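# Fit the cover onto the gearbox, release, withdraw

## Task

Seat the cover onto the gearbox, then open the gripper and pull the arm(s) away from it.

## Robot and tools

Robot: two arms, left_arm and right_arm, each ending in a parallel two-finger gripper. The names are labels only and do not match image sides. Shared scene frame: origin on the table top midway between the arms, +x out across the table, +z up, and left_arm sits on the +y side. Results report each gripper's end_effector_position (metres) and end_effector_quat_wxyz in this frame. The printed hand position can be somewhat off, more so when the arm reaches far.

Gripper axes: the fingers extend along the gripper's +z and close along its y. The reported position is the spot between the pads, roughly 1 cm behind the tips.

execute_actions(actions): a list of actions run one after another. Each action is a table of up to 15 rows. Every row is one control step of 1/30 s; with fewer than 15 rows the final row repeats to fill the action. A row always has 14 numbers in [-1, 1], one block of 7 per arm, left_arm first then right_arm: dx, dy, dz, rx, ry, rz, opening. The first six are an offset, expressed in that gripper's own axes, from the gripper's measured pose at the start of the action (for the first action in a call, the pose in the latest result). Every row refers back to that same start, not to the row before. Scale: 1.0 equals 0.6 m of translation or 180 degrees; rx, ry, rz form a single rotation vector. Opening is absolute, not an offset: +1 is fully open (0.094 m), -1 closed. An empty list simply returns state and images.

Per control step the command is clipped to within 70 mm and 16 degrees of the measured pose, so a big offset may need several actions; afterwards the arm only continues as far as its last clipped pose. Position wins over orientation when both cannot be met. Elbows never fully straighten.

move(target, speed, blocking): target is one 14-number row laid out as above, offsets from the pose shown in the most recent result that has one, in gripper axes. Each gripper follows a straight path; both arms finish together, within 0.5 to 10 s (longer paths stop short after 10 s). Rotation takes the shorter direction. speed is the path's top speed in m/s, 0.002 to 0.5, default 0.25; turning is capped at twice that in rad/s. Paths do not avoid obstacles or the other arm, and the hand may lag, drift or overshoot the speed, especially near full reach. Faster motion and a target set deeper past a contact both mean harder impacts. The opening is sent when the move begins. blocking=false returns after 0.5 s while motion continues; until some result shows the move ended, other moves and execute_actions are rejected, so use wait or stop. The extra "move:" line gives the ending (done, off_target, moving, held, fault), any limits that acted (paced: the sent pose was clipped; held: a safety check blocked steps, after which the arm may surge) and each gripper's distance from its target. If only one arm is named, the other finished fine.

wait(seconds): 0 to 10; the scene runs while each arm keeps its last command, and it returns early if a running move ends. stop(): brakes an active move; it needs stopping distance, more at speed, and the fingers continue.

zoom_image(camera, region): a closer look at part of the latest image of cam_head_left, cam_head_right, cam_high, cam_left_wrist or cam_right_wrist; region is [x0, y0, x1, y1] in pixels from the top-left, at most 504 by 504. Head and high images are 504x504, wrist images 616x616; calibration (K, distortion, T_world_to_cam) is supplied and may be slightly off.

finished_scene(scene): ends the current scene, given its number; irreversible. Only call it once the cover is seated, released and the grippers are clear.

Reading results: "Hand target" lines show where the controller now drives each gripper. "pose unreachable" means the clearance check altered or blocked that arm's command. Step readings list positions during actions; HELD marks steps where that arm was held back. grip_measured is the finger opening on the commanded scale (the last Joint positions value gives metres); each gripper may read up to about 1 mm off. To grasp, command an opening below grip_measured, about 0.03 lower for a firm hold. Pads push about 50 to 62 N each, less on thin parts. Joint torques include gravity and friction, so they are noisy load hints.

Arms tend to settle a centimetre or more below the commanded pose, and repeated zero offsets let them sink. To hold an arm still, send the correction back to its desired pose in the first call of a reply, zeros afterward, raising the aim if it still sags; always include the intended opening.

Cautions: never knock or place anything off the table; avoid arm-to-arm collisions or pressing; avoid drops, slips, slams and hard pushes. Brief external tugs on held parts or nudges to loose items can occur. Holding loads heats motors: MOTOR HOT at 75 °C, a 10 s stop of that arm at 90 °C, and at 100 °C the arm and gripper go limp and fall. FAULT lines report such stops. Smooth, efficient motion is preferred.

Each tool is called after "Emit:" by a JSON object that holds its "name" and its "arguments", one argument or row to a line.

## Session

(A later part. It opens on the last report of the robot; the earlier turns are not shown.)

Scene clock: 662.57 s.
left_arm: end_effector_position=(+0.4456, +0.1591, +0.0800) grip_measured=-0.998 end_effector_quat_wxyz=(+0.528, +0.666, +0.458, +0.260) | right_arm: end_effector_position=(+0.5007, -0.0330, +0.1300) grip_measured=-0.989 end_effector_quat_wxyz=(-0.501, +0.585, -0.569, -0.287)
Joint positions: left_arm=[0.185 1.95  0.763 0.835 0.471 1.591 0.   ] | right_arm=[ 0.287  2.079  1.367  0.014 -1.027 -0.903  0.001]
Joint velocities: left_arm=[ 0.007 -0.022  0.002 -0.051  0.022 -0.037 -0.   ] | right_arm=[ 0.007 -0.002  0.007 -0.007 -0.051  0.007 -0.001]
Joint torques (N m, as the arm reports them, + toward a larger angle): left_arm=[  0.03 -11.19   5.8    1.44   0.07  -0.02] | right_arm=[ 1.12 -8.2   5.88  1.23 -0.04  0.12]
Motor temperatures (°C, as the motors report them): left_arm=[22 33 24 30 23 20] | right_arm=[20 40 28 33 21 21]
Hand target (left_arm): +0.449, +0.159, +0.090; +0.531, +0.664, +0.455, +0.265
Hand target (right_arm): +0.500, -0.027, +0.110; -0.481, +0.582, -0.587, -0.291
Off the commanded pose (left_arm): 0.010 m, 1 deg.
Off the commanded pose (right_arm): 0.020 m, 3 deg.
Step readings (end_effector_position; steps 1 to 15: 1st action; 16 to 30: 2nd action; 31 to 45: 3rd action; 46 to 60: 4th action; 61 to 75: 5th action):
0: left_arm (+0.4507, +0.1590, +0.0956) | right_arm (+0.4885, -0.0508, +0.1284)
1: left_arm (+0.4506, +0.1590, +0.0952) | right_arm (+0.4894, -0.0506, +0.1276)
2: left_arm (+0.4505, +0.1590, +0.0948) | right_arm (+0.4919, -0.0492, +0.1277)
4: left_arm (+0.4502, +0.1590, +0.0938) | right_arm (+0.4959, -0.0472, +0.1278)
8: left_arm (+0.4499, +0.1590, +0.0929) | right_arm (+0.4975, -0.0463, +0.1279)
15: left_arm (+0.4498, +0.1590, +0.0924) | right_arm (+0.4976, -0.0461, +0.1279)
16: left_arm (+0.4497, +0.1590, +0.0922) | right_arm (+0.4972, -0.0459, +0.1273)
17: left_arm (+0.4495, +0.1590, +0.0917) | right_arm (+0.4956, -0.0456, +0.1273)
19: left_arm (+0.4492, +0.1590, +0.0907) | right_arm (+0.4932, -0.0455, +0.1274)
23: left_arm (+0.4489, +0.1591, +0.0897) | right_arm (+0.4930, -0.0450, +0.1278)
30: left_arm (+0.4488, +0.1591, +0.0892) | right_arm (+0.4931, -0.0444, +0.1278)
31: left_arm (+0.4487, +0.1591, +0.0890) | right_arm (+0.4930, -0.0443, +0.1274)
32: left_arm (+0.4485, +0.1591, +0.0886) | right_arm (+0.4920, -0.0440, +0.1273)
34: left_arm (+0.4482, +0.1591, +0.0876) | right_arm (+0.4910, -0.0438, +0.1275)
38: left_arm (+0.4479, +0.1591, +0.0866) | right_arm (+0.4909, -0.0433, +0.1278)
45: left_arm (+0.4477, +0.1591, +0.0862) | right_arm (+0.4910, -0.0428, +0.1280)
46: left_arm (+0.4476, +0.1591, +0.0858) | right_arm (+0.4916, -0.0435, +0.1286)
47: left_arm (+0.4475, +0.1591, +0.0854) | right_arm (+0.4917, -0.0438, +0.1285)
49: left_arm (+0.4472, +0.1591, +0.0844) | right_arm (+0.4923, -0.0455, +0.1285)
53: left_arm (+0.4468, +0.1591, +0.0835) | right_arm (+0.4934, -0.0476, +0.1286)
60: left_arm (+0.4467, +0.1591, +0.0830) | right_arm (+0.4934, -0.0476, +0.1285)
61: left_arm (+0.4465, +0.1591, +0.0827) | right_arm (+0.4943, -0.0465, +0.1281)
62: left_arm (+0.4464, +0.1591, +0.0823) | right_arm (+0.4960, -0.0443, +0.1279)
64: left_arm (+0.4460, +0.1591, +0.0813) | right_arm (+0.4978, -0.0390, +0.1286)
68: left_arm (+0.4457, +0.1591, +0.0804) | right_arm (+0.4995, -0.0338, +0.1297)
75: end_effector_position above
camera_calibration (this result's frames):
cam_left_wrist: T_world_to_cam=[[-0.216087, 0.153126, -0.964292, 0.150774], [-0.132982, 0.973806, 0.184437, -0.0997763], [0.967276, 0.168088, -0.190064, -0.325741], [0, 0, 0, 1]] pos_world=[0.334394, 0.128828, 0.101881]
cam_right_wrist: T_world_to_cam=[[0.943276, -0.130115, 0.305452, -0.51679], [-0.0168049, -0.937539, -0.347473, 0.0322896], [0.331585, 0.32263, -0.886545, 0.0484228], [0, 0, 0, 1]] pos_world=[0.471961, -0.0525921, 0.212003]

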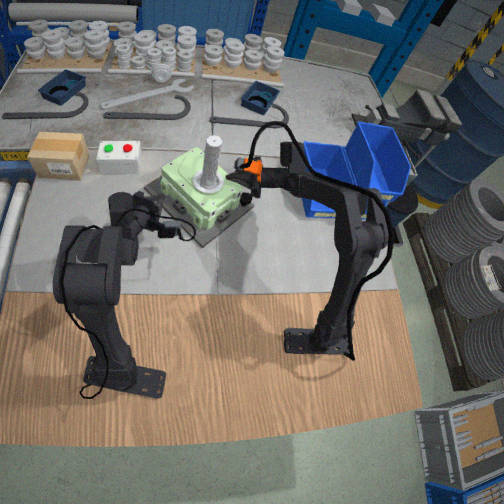

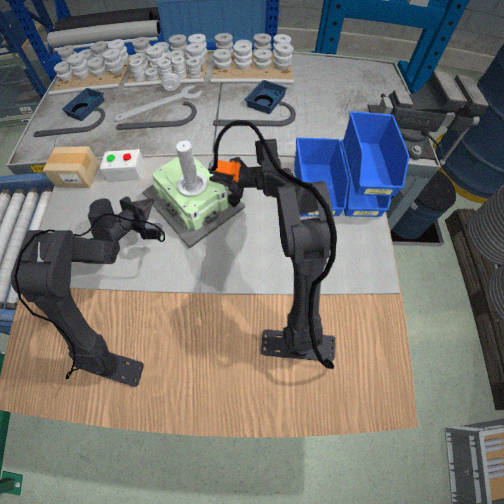

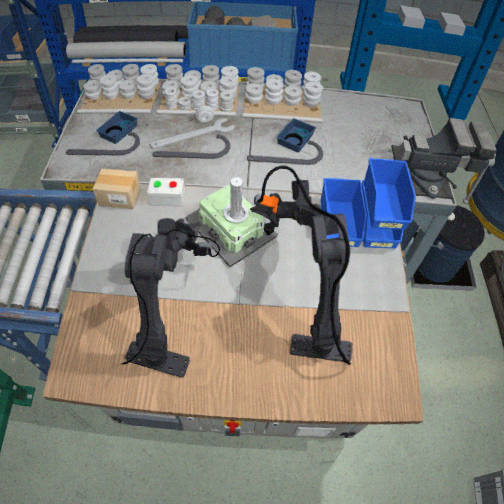

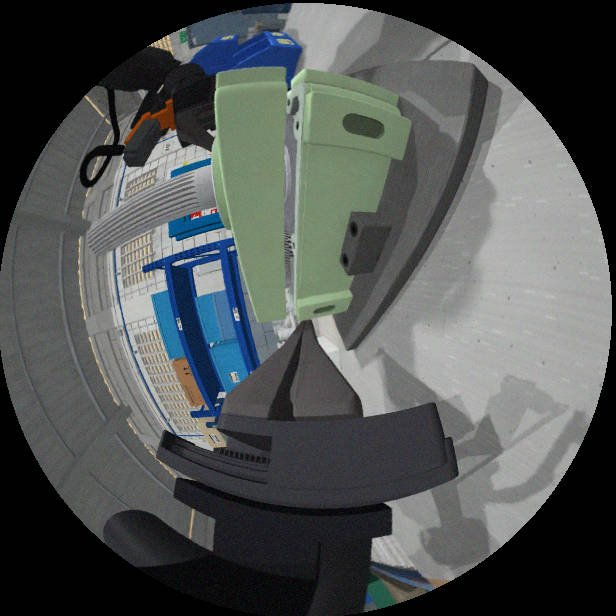

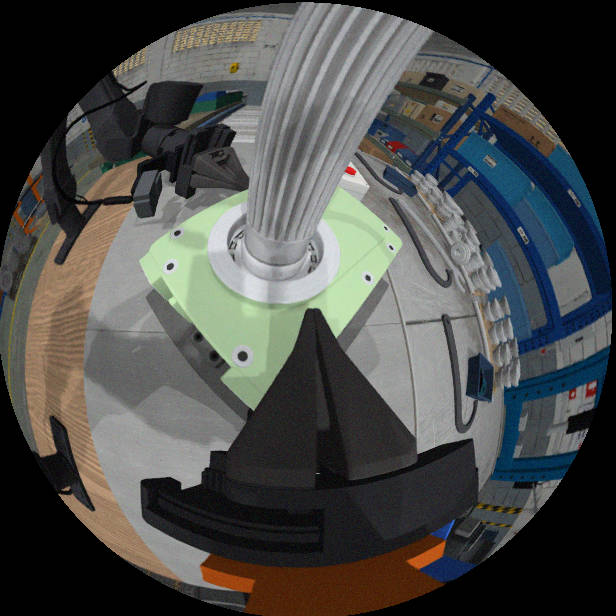

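Emit:
{"name": "move", "arguments": {
  "target": [0,0.03,0,-0.03,0,0,-1,0.015,-0.045,-0.087,0,0,0,-1],
  "speed": 0.06
}}

Emit:
{"name": "move", "arguments": {
  "target": [0,0,0,0,0,0,-1,0.045,0.013,0.017,0,0,0,-1],
  "speed": 0.04
}}

Emit:
{"name": "move", "arguments": {
  "target": [0,0,0,0,0,0,-1,-0.03,0.035,0.022,0,0,0,-1],
  "speed": 0.015
}}

Scene clock: 671.47 s.
left_arm: end_effector_position=(+0.4525, +0.1590, +0.0965) grip_measured=-0.998 end_effector_quat_wxyz=(+0.553, +0.647, +0.443, +0.283) | right_arm: end_effector_position=(+0.5146, -0.0865, +0.1465) grip_measured=-0.989 end_effector_quat_wxyz=(-0.505, +0.588, -0.570, -0.274)
Joint positions: left_arm=[0.185 1.965 0.763 0.942 0.471 1.564 0.   ] | right_arm=[ 0.163  2.08   1.476 -0.237 -1.096 -1.085  0.001]
Joint velocities: left_arm=[-0.007 -0.007 -0.012  0.007 -0.051 -0.007 -0.   ] | right_arm=[-0.012 -0.012  0.007 -0.081 -0.037 -0.051 -0.001]
Joint torques (N m, as the arm reports them, + toward a larger angle): left_arm=[-0.09 -9.3   3.89  1.85  0.05 -0.18] | right_arm=[-0.5  -9.37  7.71  0.96 -0.53 -0.06]
Motor temperatures (°C, as the motors report them): left_arm=[22 33 24 30 23 20] | right_arm=[20 38 28 33 21 21]
Hand target (left_arm): +0.451, +0.158, +0.097; +0.558, +0.641, +0.445, +0.281
Hand target (right_arm): +0.516, -0.089, +0.146; -0.502, +0.585, -0.570, -0.286
Off the commanded pose (left_arm): 0.001 m, 1 deg.
Off the commanded pose (right_arm): 0.002 m, 2 deg.
move: done
camera_calibration (this result's frames):
cam_left_wrist: T_world_to_cam=[[-0.139688, 0.12807, -0.981878, 0.139324], [-0.153466, 0.976819, 0.149243, -0.0896189], [0.978231, 0.171532, -0.116795, -0.341908], [0, 0, 0, 1]] pos_world=[0.340173, 0.128346, 0.110242]
cam_right_wrist: T_world_to_cam=[[0.935589, -0.137426, 0.325249, -0.541522], [-0.0217289, -0.941812, -0.335437, -0.011552], [0.352421, 0.306764, -0.884135, 0.0632581], [0, 0, 0, 1]] pos_world=[0.484098, -0.104705, 0.228183]

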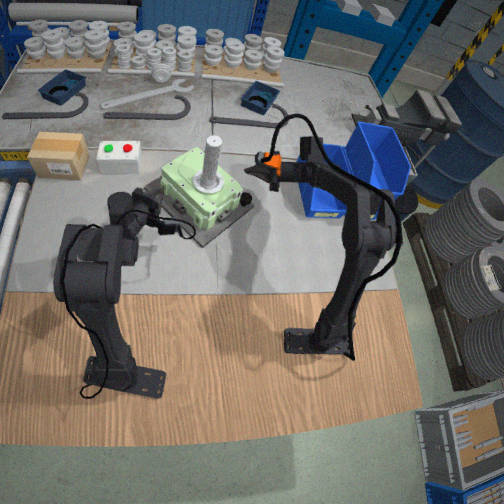

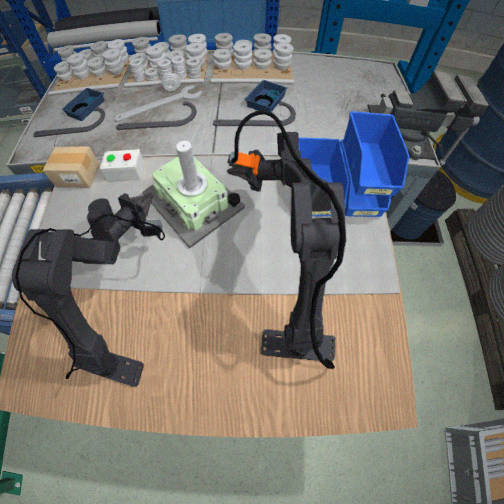

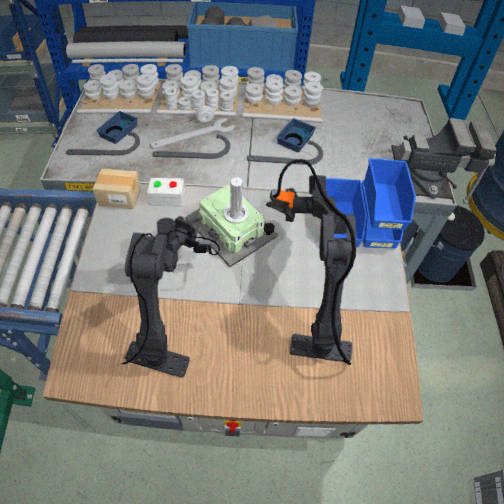

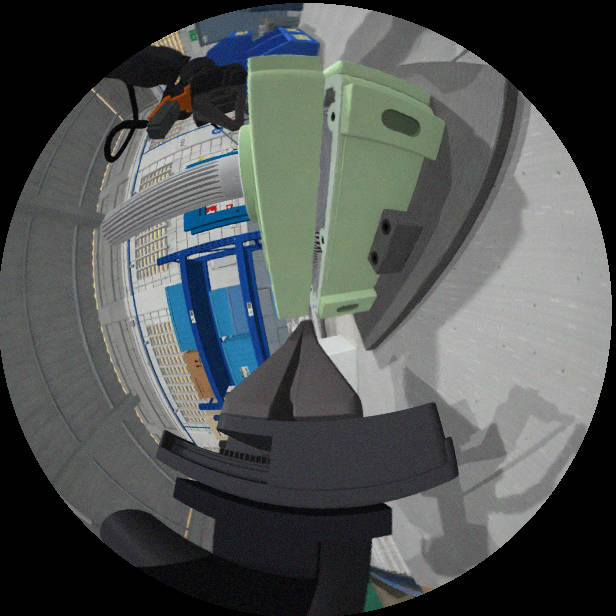

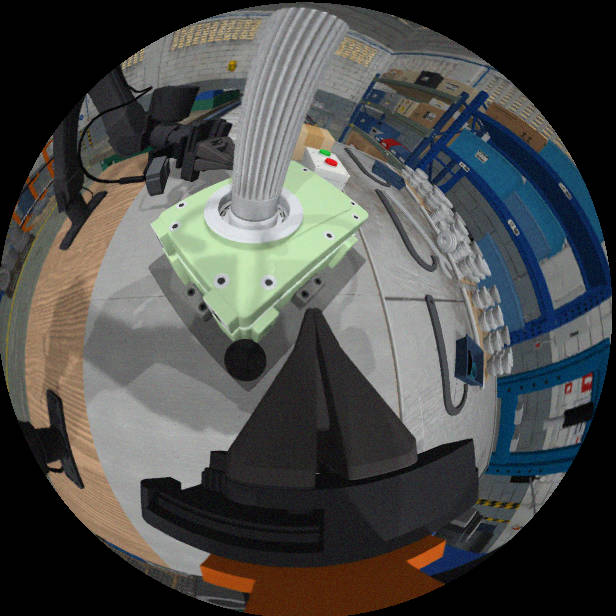

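Scene clock: 672.47 s.
left_arm: end_effector_position=(+0.4525, +0.1590, +0.0965) grip_measured=-0.998 end_effector_quat_wxyz=(+0.553, +0.647, +0.443, +0.283) | right_arm: end_effector_position=(+0.5168, -0.0865, +0.1245) grip_measured=-0.989 end_effector_quat_wxyz=(-0.508, +0.589, -0.567, -0.271)
Joint positions: left_arm=[0.185 1.965 0.763 0.942 0.471 1.564 0.   ] | right_arm=[ 0.163  2.116  1.435 -0.149 -1.094 -1.086  0.001]
Joint velocities: left_arm=[-0.007 -0.002 -0.002  0.007  0.022 -0.066 -0.002] | right_arm=[-0.007 -0.007  0.002  0.022 -0.007 -0.037 -0.   ]
Joint torques (N m, as the arm reports them, + toward a larger angle): left_arm=[ 0.07 -9.72  4.55  1.62  0.03  0.01] | right_arm=[ -0.02 -10.4    4.59   1.3   -0.43   0.02]
Motor temperatures (°C, as the motors report them): left_arm=[22 33 24 30 23 20] | right_arm=[20 38 28 33 21 21]
Hand target (left_arm): +0.453, +0.159, +0.096; +0.553, +0.647, +0.443, +0.283
Hand target (right_arm): +0.515, -0.087, +0.117; -0.504, +0.588, -0.570, -0.274
Off the commanded pose (left_arm): 0.000 m, 0 deg.
Off the commanded pose (right_arm): 0.008 m, 1 deg.
move: done
camera_calibration (this result's frames):
cam_left_wrist: T_world_to_cam=[[-0.139688, 0.12807, -0.981878, 0.139324], [-0.153466, 0.976819, 0.149243, -0.0896189], [0.978231, 0.171532, -0.116795, -0.341908], [0, 0, 0, 1]] pos_world=[0.340173, 0.128346, 0.110242]
cam_right_wrist: T_world_to_cam=[[0.931765, -0.138209, 0.335726, -0.535767], [-0.0190956, -0.942085, -0.334831, -0.0203646], [0.362559, 0.305573, -0.880441, 0.0372915], [0, 0, 0, 1]] pos_world=[0.4853, -0.104628, 0.205885]

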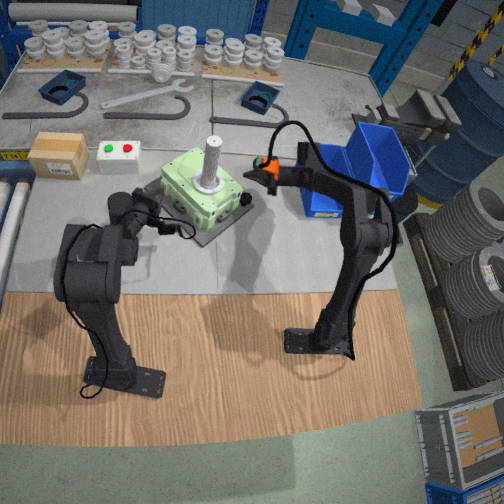

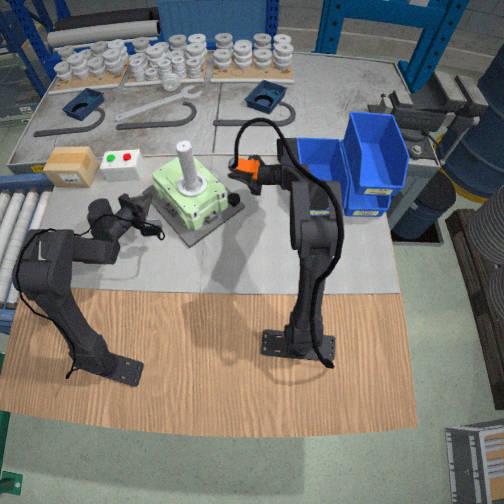

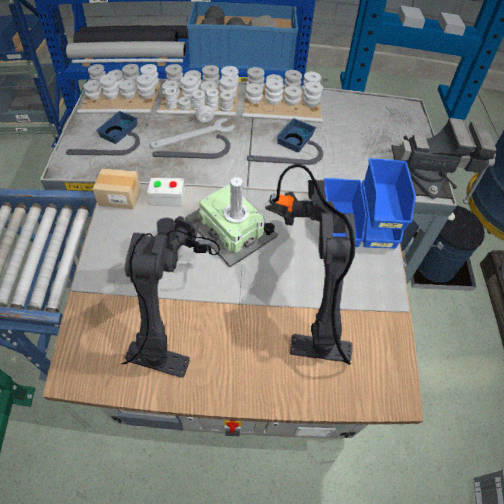

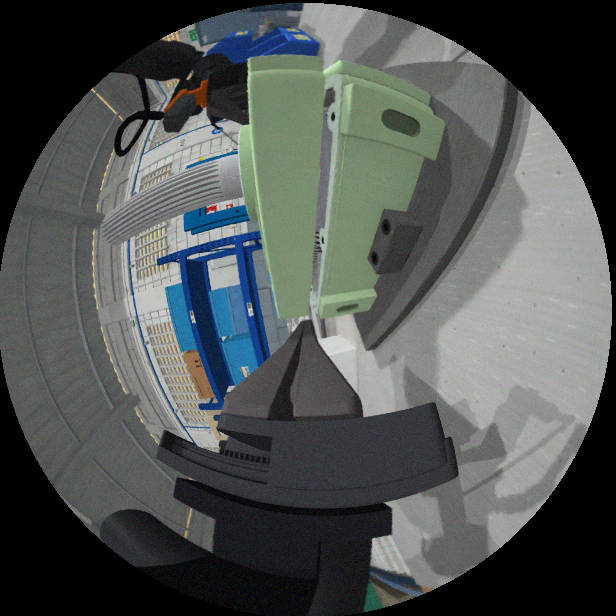

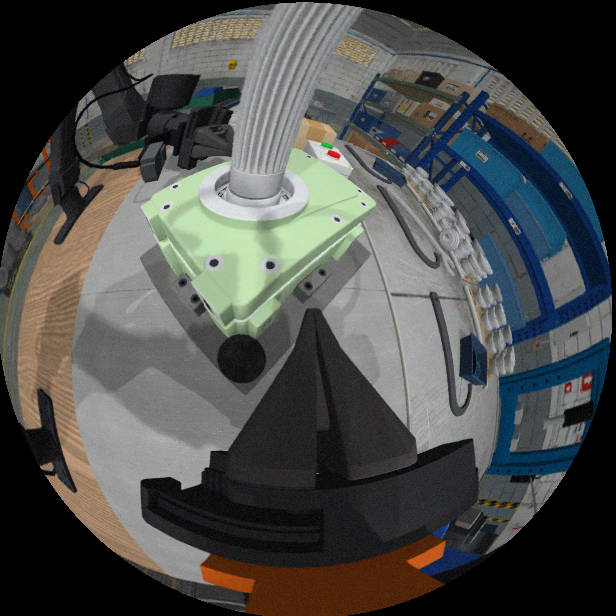

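Scene clock: 674.73 s.
left_arm: end_effector_position=(+0.4525, +0.1590, +0.0965) grip_measured=-0.998 end_effector_quat_wxyz=(+0.553, +0.647, +0.443, +0.283) | right_arm: end_effector_position=(+0.5022, -0.0690, +0.1252) grip_measured=-0.989 end_effector_quat_wxyz=(-0.506, +0.587, -0.571, -0.270)
Joint positions: left_arm=[0.185 1.965 0.763 0.942 0.471 1.564 0.   ] | right_arm=[ 0.208  2.062  1.342 -0.05  -1.057 -1.01   0.001]
Joint velocities: left_arm=[-0.017  0.017 -0.007 -0.022 -0.037  0.022  0.   ] | right_arm=[ 0.007 -0.002 -0.017  0.037  0.037  0.022 -0.002]
Joint torques (N m, as the arm reports them, + toward a larger angle): left_arm=[ 0.04 -9.61  4.58  1.63  0.03 -0.01] | right_arm=[  0.8  -12.66   4.36   1.48  -0.43   0.11]
Motor temperatures (°C, as the motors report them): left_arm=[22 33 24 30 23 20] | right_arm=[20 38 28 33 21 21]
Hand target (left_arm): +0.453, +0.159, +0.096; +0.553, +0.647, +0.443, +0.283
Hand target (right_arm): +0.497, -0.064, +0.131; -0.508, +0.589, -0.567, -0.271
Off the commanded pose (left_arm): 0.000 m, 0 deg.
Off the commanded pose (right_arm): 0.009 m, 1 deg.
move: done
camera_calibration (this result's frames):
cam_left_wrist: T_world_to_cam=[[-0.139688, 0.12807, -0.981878, 0.139324], [-0.153466, 0.976819, 0.149243, -0.0896189], [0.978231, 0.171532, -0.116795, -0.341908], [0, 0, 0, 1]] pos_world=[0.340173, 0.128346, 0.110242]
cam_right_wrist: T_world_to_cam=[[0.932682, -0.143758, 0.330813, -0.520246], [-0.0274878, -0.942806, -0.332208, -0.0000968519], [0.35965, 0.300751, -0.88329, 0.0393094], [0, 0, 0, 1]] pos_world=[0.471084, -0.0867032, 0.206793]

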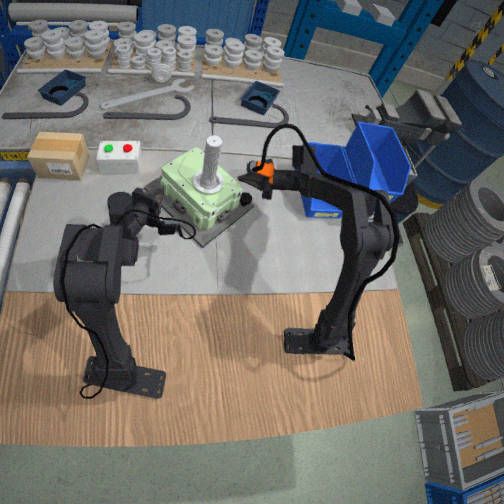

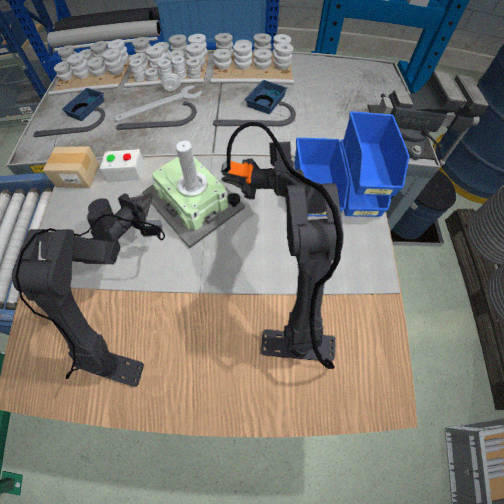

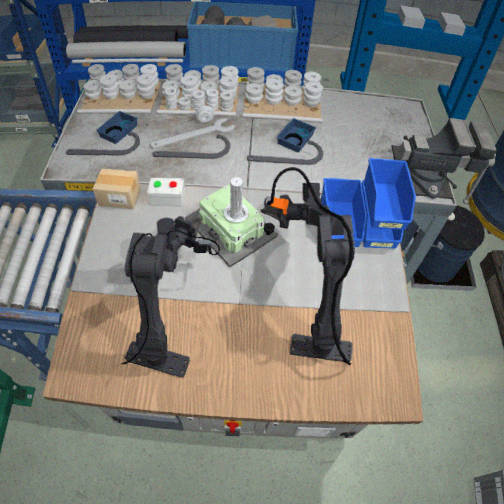

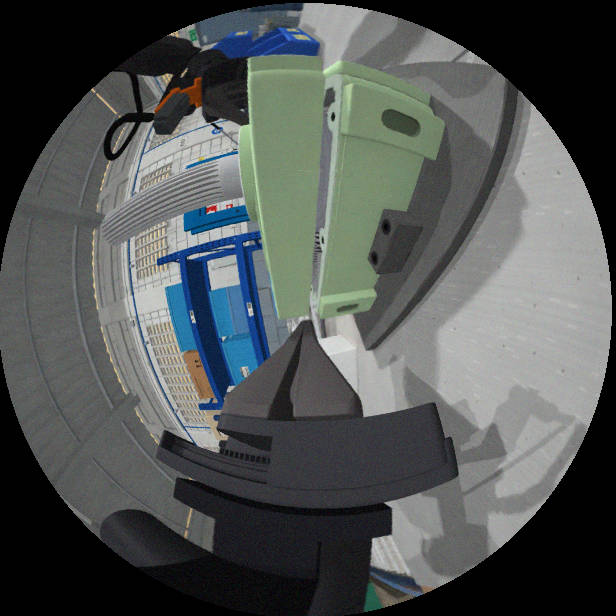

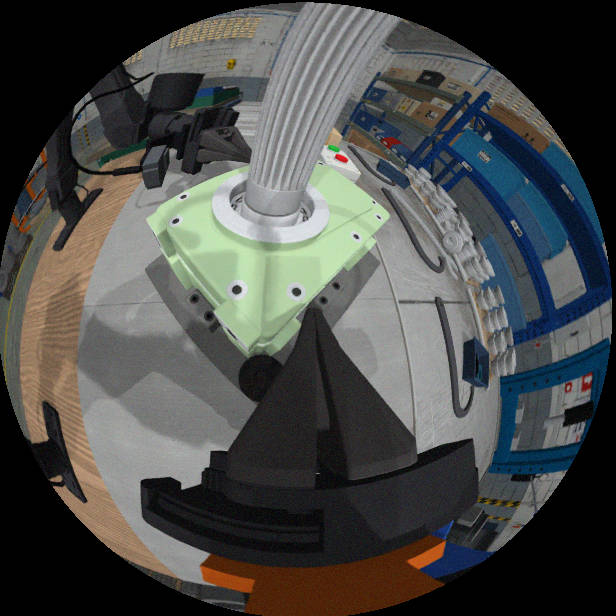

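Too high; redo lower.

Emit:
{"name": "move", "arguments": {
  "target": [0,0,0,0,0,0,-1,0.012,-0.022,-0.016,0,0,0,-1],
  "speed": 0.04
}}

Emit:
{"name": "move", "arguments": {
  "target": [0,0,0,0,0,0,-1,0.042,0.012,0.016,0,0,0,-1],
  "speed": 0.04
}}

Emit:
{"name": "move", "arguments": {
  "target": [0,0,0,0,0,0,-1,-0.03,0.035,0.022,0,0,0,-1],
  "speed": 0.015
}}

Scene clock: 679.30 s.
left_arm: end_effector_position=(+0.4525, +0.1590, +0.0965) grip_measured=-0.998 end_effector_quat_wxyz=(+0.553, +0.647, +0.443, +0.283) | right_arm: end_effector_position=(+0.5120, -0.0805, +0.1238) grip_measured=-0.989 end_effector_quat_wxyz=(-0.508, +0.589, -0.573, -0.260)
Joint positions: left_arm=[0.185 1.965 0.763 0.942 0.471 1.564 0.   ] | right_arm=[ 0.182  2.084  1.381 -0.087 -1.058 -1.049  0.001]
Joint velocities: left_arm=[-0.002 -0.007  0.002  0.051 -0.081  0.007 -0.001] | right_arm=[ 0.012 -0.017  0.012 -0.037 -0.022 -0.066  0.   ]
Joint torques (N m, as the arm reports them, + toward a larger angle): left_arm=[ 0.06 -9.67  4.65  1.61  0.05 -0.01] | right_arm=[-0.65 -9.85  7.73  1.03 -0.59  0.03]
Motor temperatures (°C, as the motors report them): left_arm=[22 33 24 30 23 20] | right_arm=[20 38 28 33 21 21]
Hand target (left_arm): +0.453, +0.159, +0.096; +0.553, +0.647, +0.443, +0.283
Hand target (right_arm): +0.513, -0.083, +0.126; -0.507, +0.587, -0.571, -0.269
Off the commanded pose (left_arm): 0.000 m, 0 deg.
Off the commanded pose (right_arm): 0.003 m, 1 deg.
move: done
camera_calibration (this result's frames):
cam_left_wrist: T_world_to_cam=[[-0.139688, 0.12807, -0.981878, 0.139324], [-0.153466, 0.976819, 0.149243, -0.0896189], [0.978231, 0.171532, -0.116795, -0.341908], [0, 0, 0, 1]] pos_world=[0.340173, 0.128346, 0.110242]
cam_right_wrist: T_world_to_cam=[[0.926476, -0.150673, 0.344877, -0.529654], [-0.0340519, -0.946164, -0.321892, -0.00927145], [0.374811, 0.286481, -0.881729, 0.0288432], [0, 0, 0, 1]] pos_world=[0.479585, -0.0968401, 0.205113]

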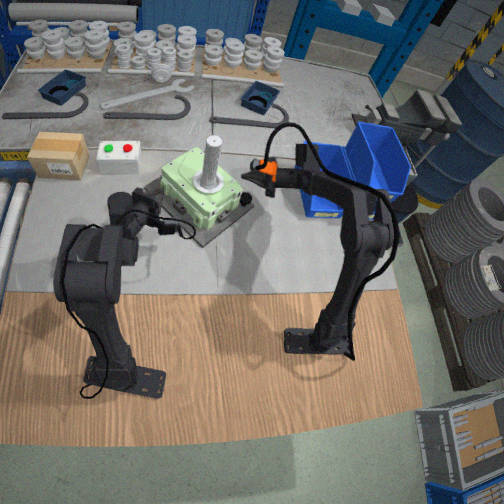

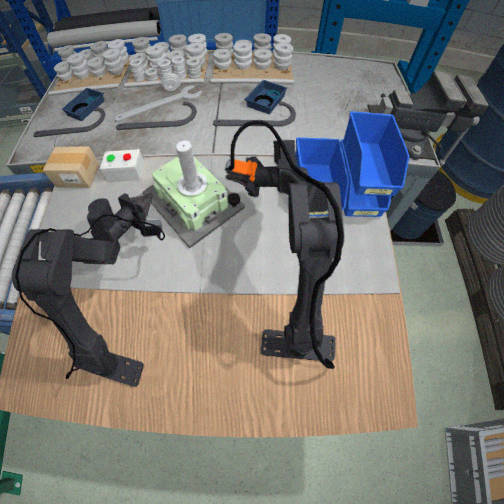

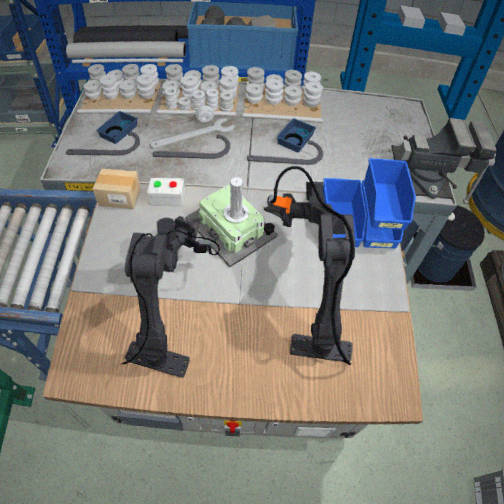

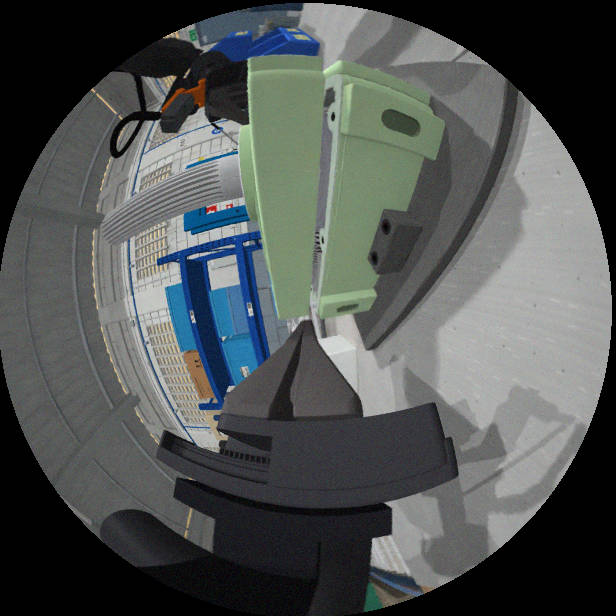

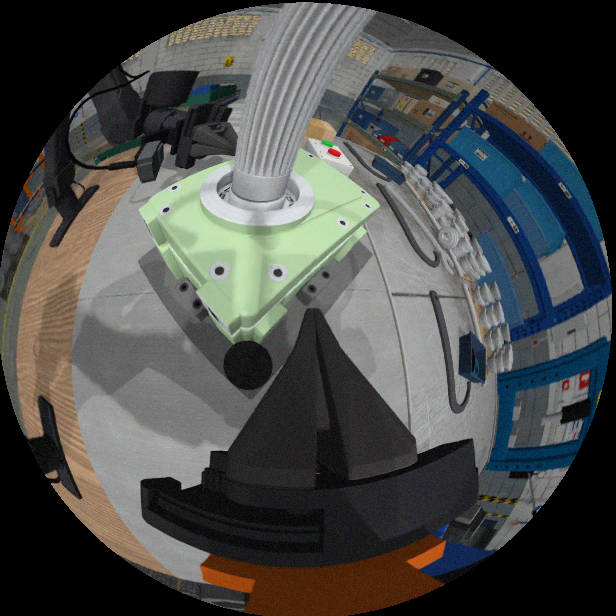

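Scene clock: 680.30 s.
left_arm: end_effector_position=(+0.4525, +0.1590, +0.0965) grip_measured=-0.998 end_effector_quat_wxyz=(+0.553, +0.647, +0.443, +0.283) | right_arm: end_effector_position=(+0.5151, -0.0803, +0.1039) grip_measured=-0.989 end_effector_quat_wxyz=(-0.512, +0.590, -0.570, -0.256)
Joint positions: left_arm=[0.185 1.965 0.763 0.942 0.471 1.564 0.   ] | right_arm=[ 0.182  2.129  1.357 -0.008 -1.057 -1.049  0.001]
Joint velocities: left_arm=[ 0.012 -0.022 -0.002 -0.007 -0.095 -0.007 -0.   ] | right_arm=[ 0.002  0.002 -0.012 -0.007  0.051  0.007 -0.   ]
Joint torques (N m, as the arm reports them, + toward a larger angle): left_arm=[-0.02 -9.71  4.56  1.65  0.03 -0.03] | right_arm=[ -0.09 -10.32   4.16   1.47  -0.39   0.01]
Motor temperatures (°C, as the motors report them): left_arm=[22 33 24 30 23 20] | right_arm=[20 38 28 33 21 21]
Hand target (left_arm): +0.453, +0.159, +0.096; +0.553, +0.647, +0.443, +0.283
Hand target (right_arm): +0.513, -0.081, +0.096; -0.508, +0.589, -0.572, -0.260
Off the commanded pose (left_arm): 0.000 m, 0 deg.
Off the commanded pose (right_arm): 0.008 m, 1 deg.
move: done
camera_calibration (this result's frames):
cam_left_wrist: T_world_to_cam=[[-0.139688, 0.12807, -0.981878, 0.139324], [-0.153466, 0.976819, 0.149243, -0.0896189], [0.978231, 0.171532, -0.116795, -0.341908], [0, 0, 0, 1]] pos_world=[0.340173, 0.128346, 0.110242]
cam_right_wrist: T_world_to_cam=[[0.922467, -0.150971, 0.355335, -0.524678], [-0.0305103, -0.946002, -0.322721, -0.0171015], [0.384869, 0.286858, -0.877262, 0.00445124], [0, 0, 0, 1]] pos_world=[0.481763, -0.0966659, 0.184822]

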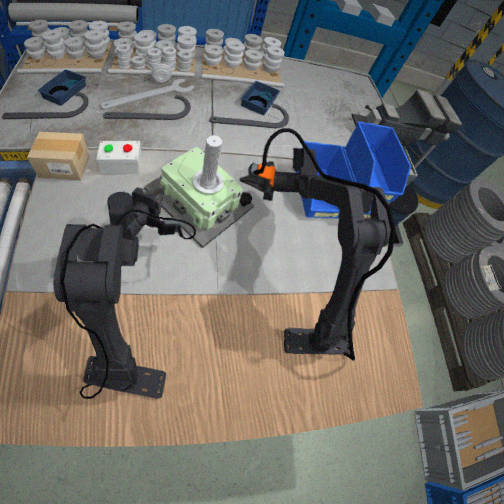

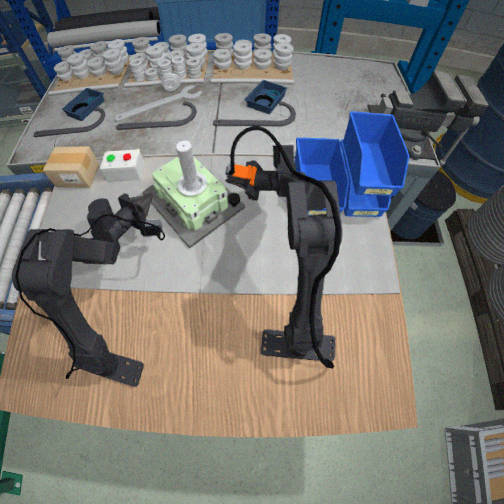

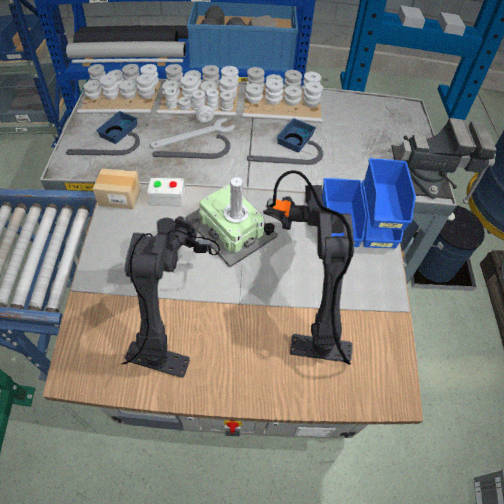

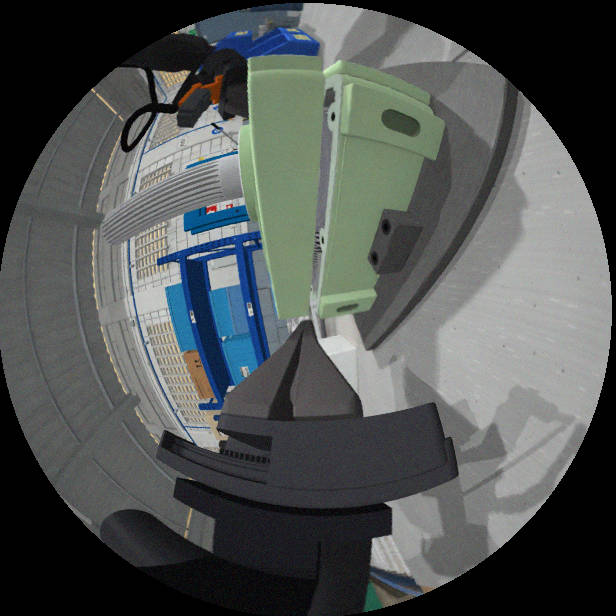

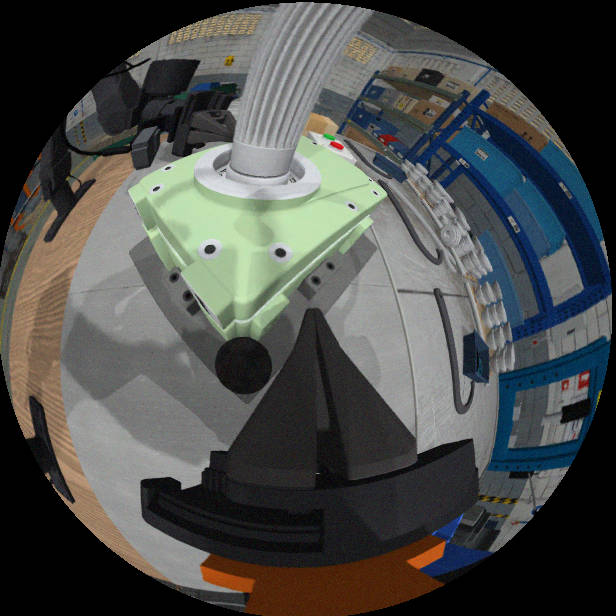

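Scene clock: 682.57 s.
left_arm: end_effector_position=(+0.4525, +0.1590, +0.0965) grip_measured=-0.998 end_effector_quat_wxyz=(+0.553, +0.647, +0.443, +0.283) | right_arm: end_effector_position=(+0.5033, -0.0655, +0.1029) grip_measured=-0.989 end_effector_quat_wxyz=(-0.510, +0.586, -0.577, -0.250)
Joint positions: left_arm=[0.185 1.965 0.763 0.942 0.471 1.564 0.   ] | right_arm=[ 0.224  2.083  1.273  0.086 -1.007 -0.979  0.001]
Joint velocities: left_arm=[-0.012  0.007 -0.002  0.007 -0.022 -0.051  0.   ] | right_arm=[-0.002  0.012 -0.017 -0.051 -0.037 -0.081 -0.   ]
Joint torques (N m, as the arm reports them, + toward a larger angle): left_arm=[-0.06 -9.69  4.56  1.61  0.05 -0.01] | right_arm=[  1.15 -12.62   4.27   1.47  -0.39   0.15]
Motor temperatures (°C, as the motors report them): left_arm=[22 33 24 30 23 20] | right_arm=[20 38 28 33 21 21]
Hand target (left_arm): +0.453, +0.159, +0.096; +0.553, +0.647, +0.443, +0.283
Hand target (right_arm): +0.495, -0.057, +0.109; -0.511, +0.590, -0.570, -0.257
Off the commanded pose (left_arm): 0.000 m, 0 deg.
Off the commanded pose (right_arm): 0.013 m, 1 deg.
move: off_target (right_arm)
camera_calibration (this result's frames):
cam_left_wrist: T_world_to_cam=[[-0.139688, 0.12807, -0.981878, 0.139324], [-0.153466, 0.976819, 0.149243, -0.0896189], [0.978231, 0.171532, -0.116795, -0.341908], [0, 0, 0, 1]] pos_world=[0.340173, 0.128346, 0.110242]
cam_right_wrist: T_world_to_cam=[[0.920669, -0.165491, 0.353526, -0.511126], [-0.0497192, -0.94802, -0.314301, 0.00487645], [0.387164, 0.271791, -0.881041, 0.00217167], [0, 0, 0, 1]] pos_world=[0.46998, -0.0805539, 0.184142]

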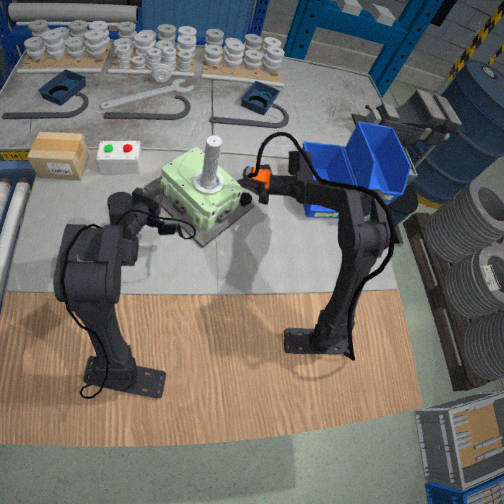

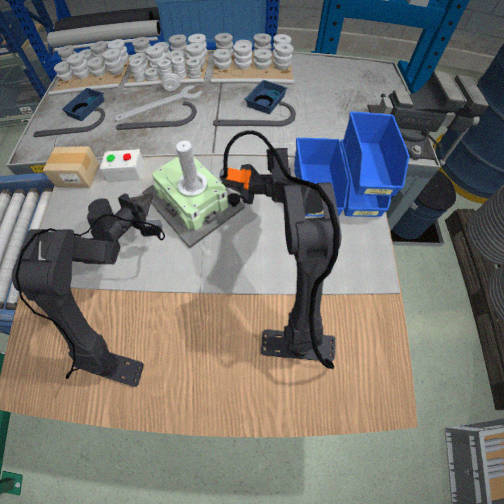

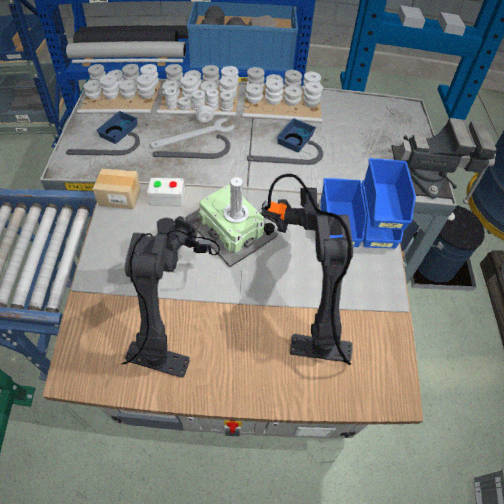

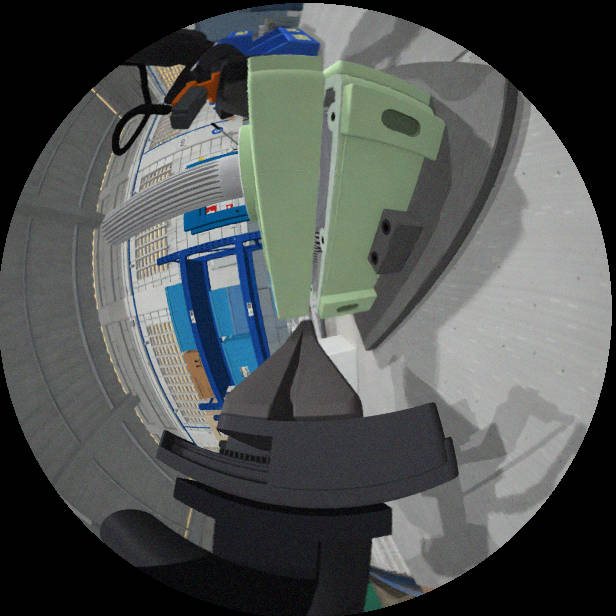

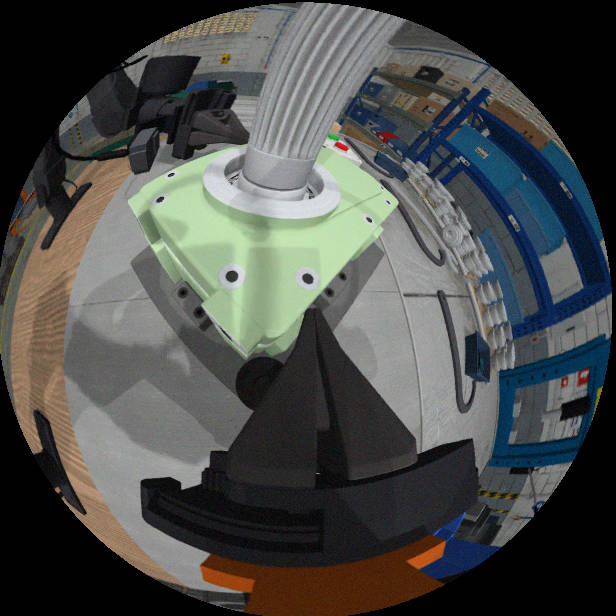

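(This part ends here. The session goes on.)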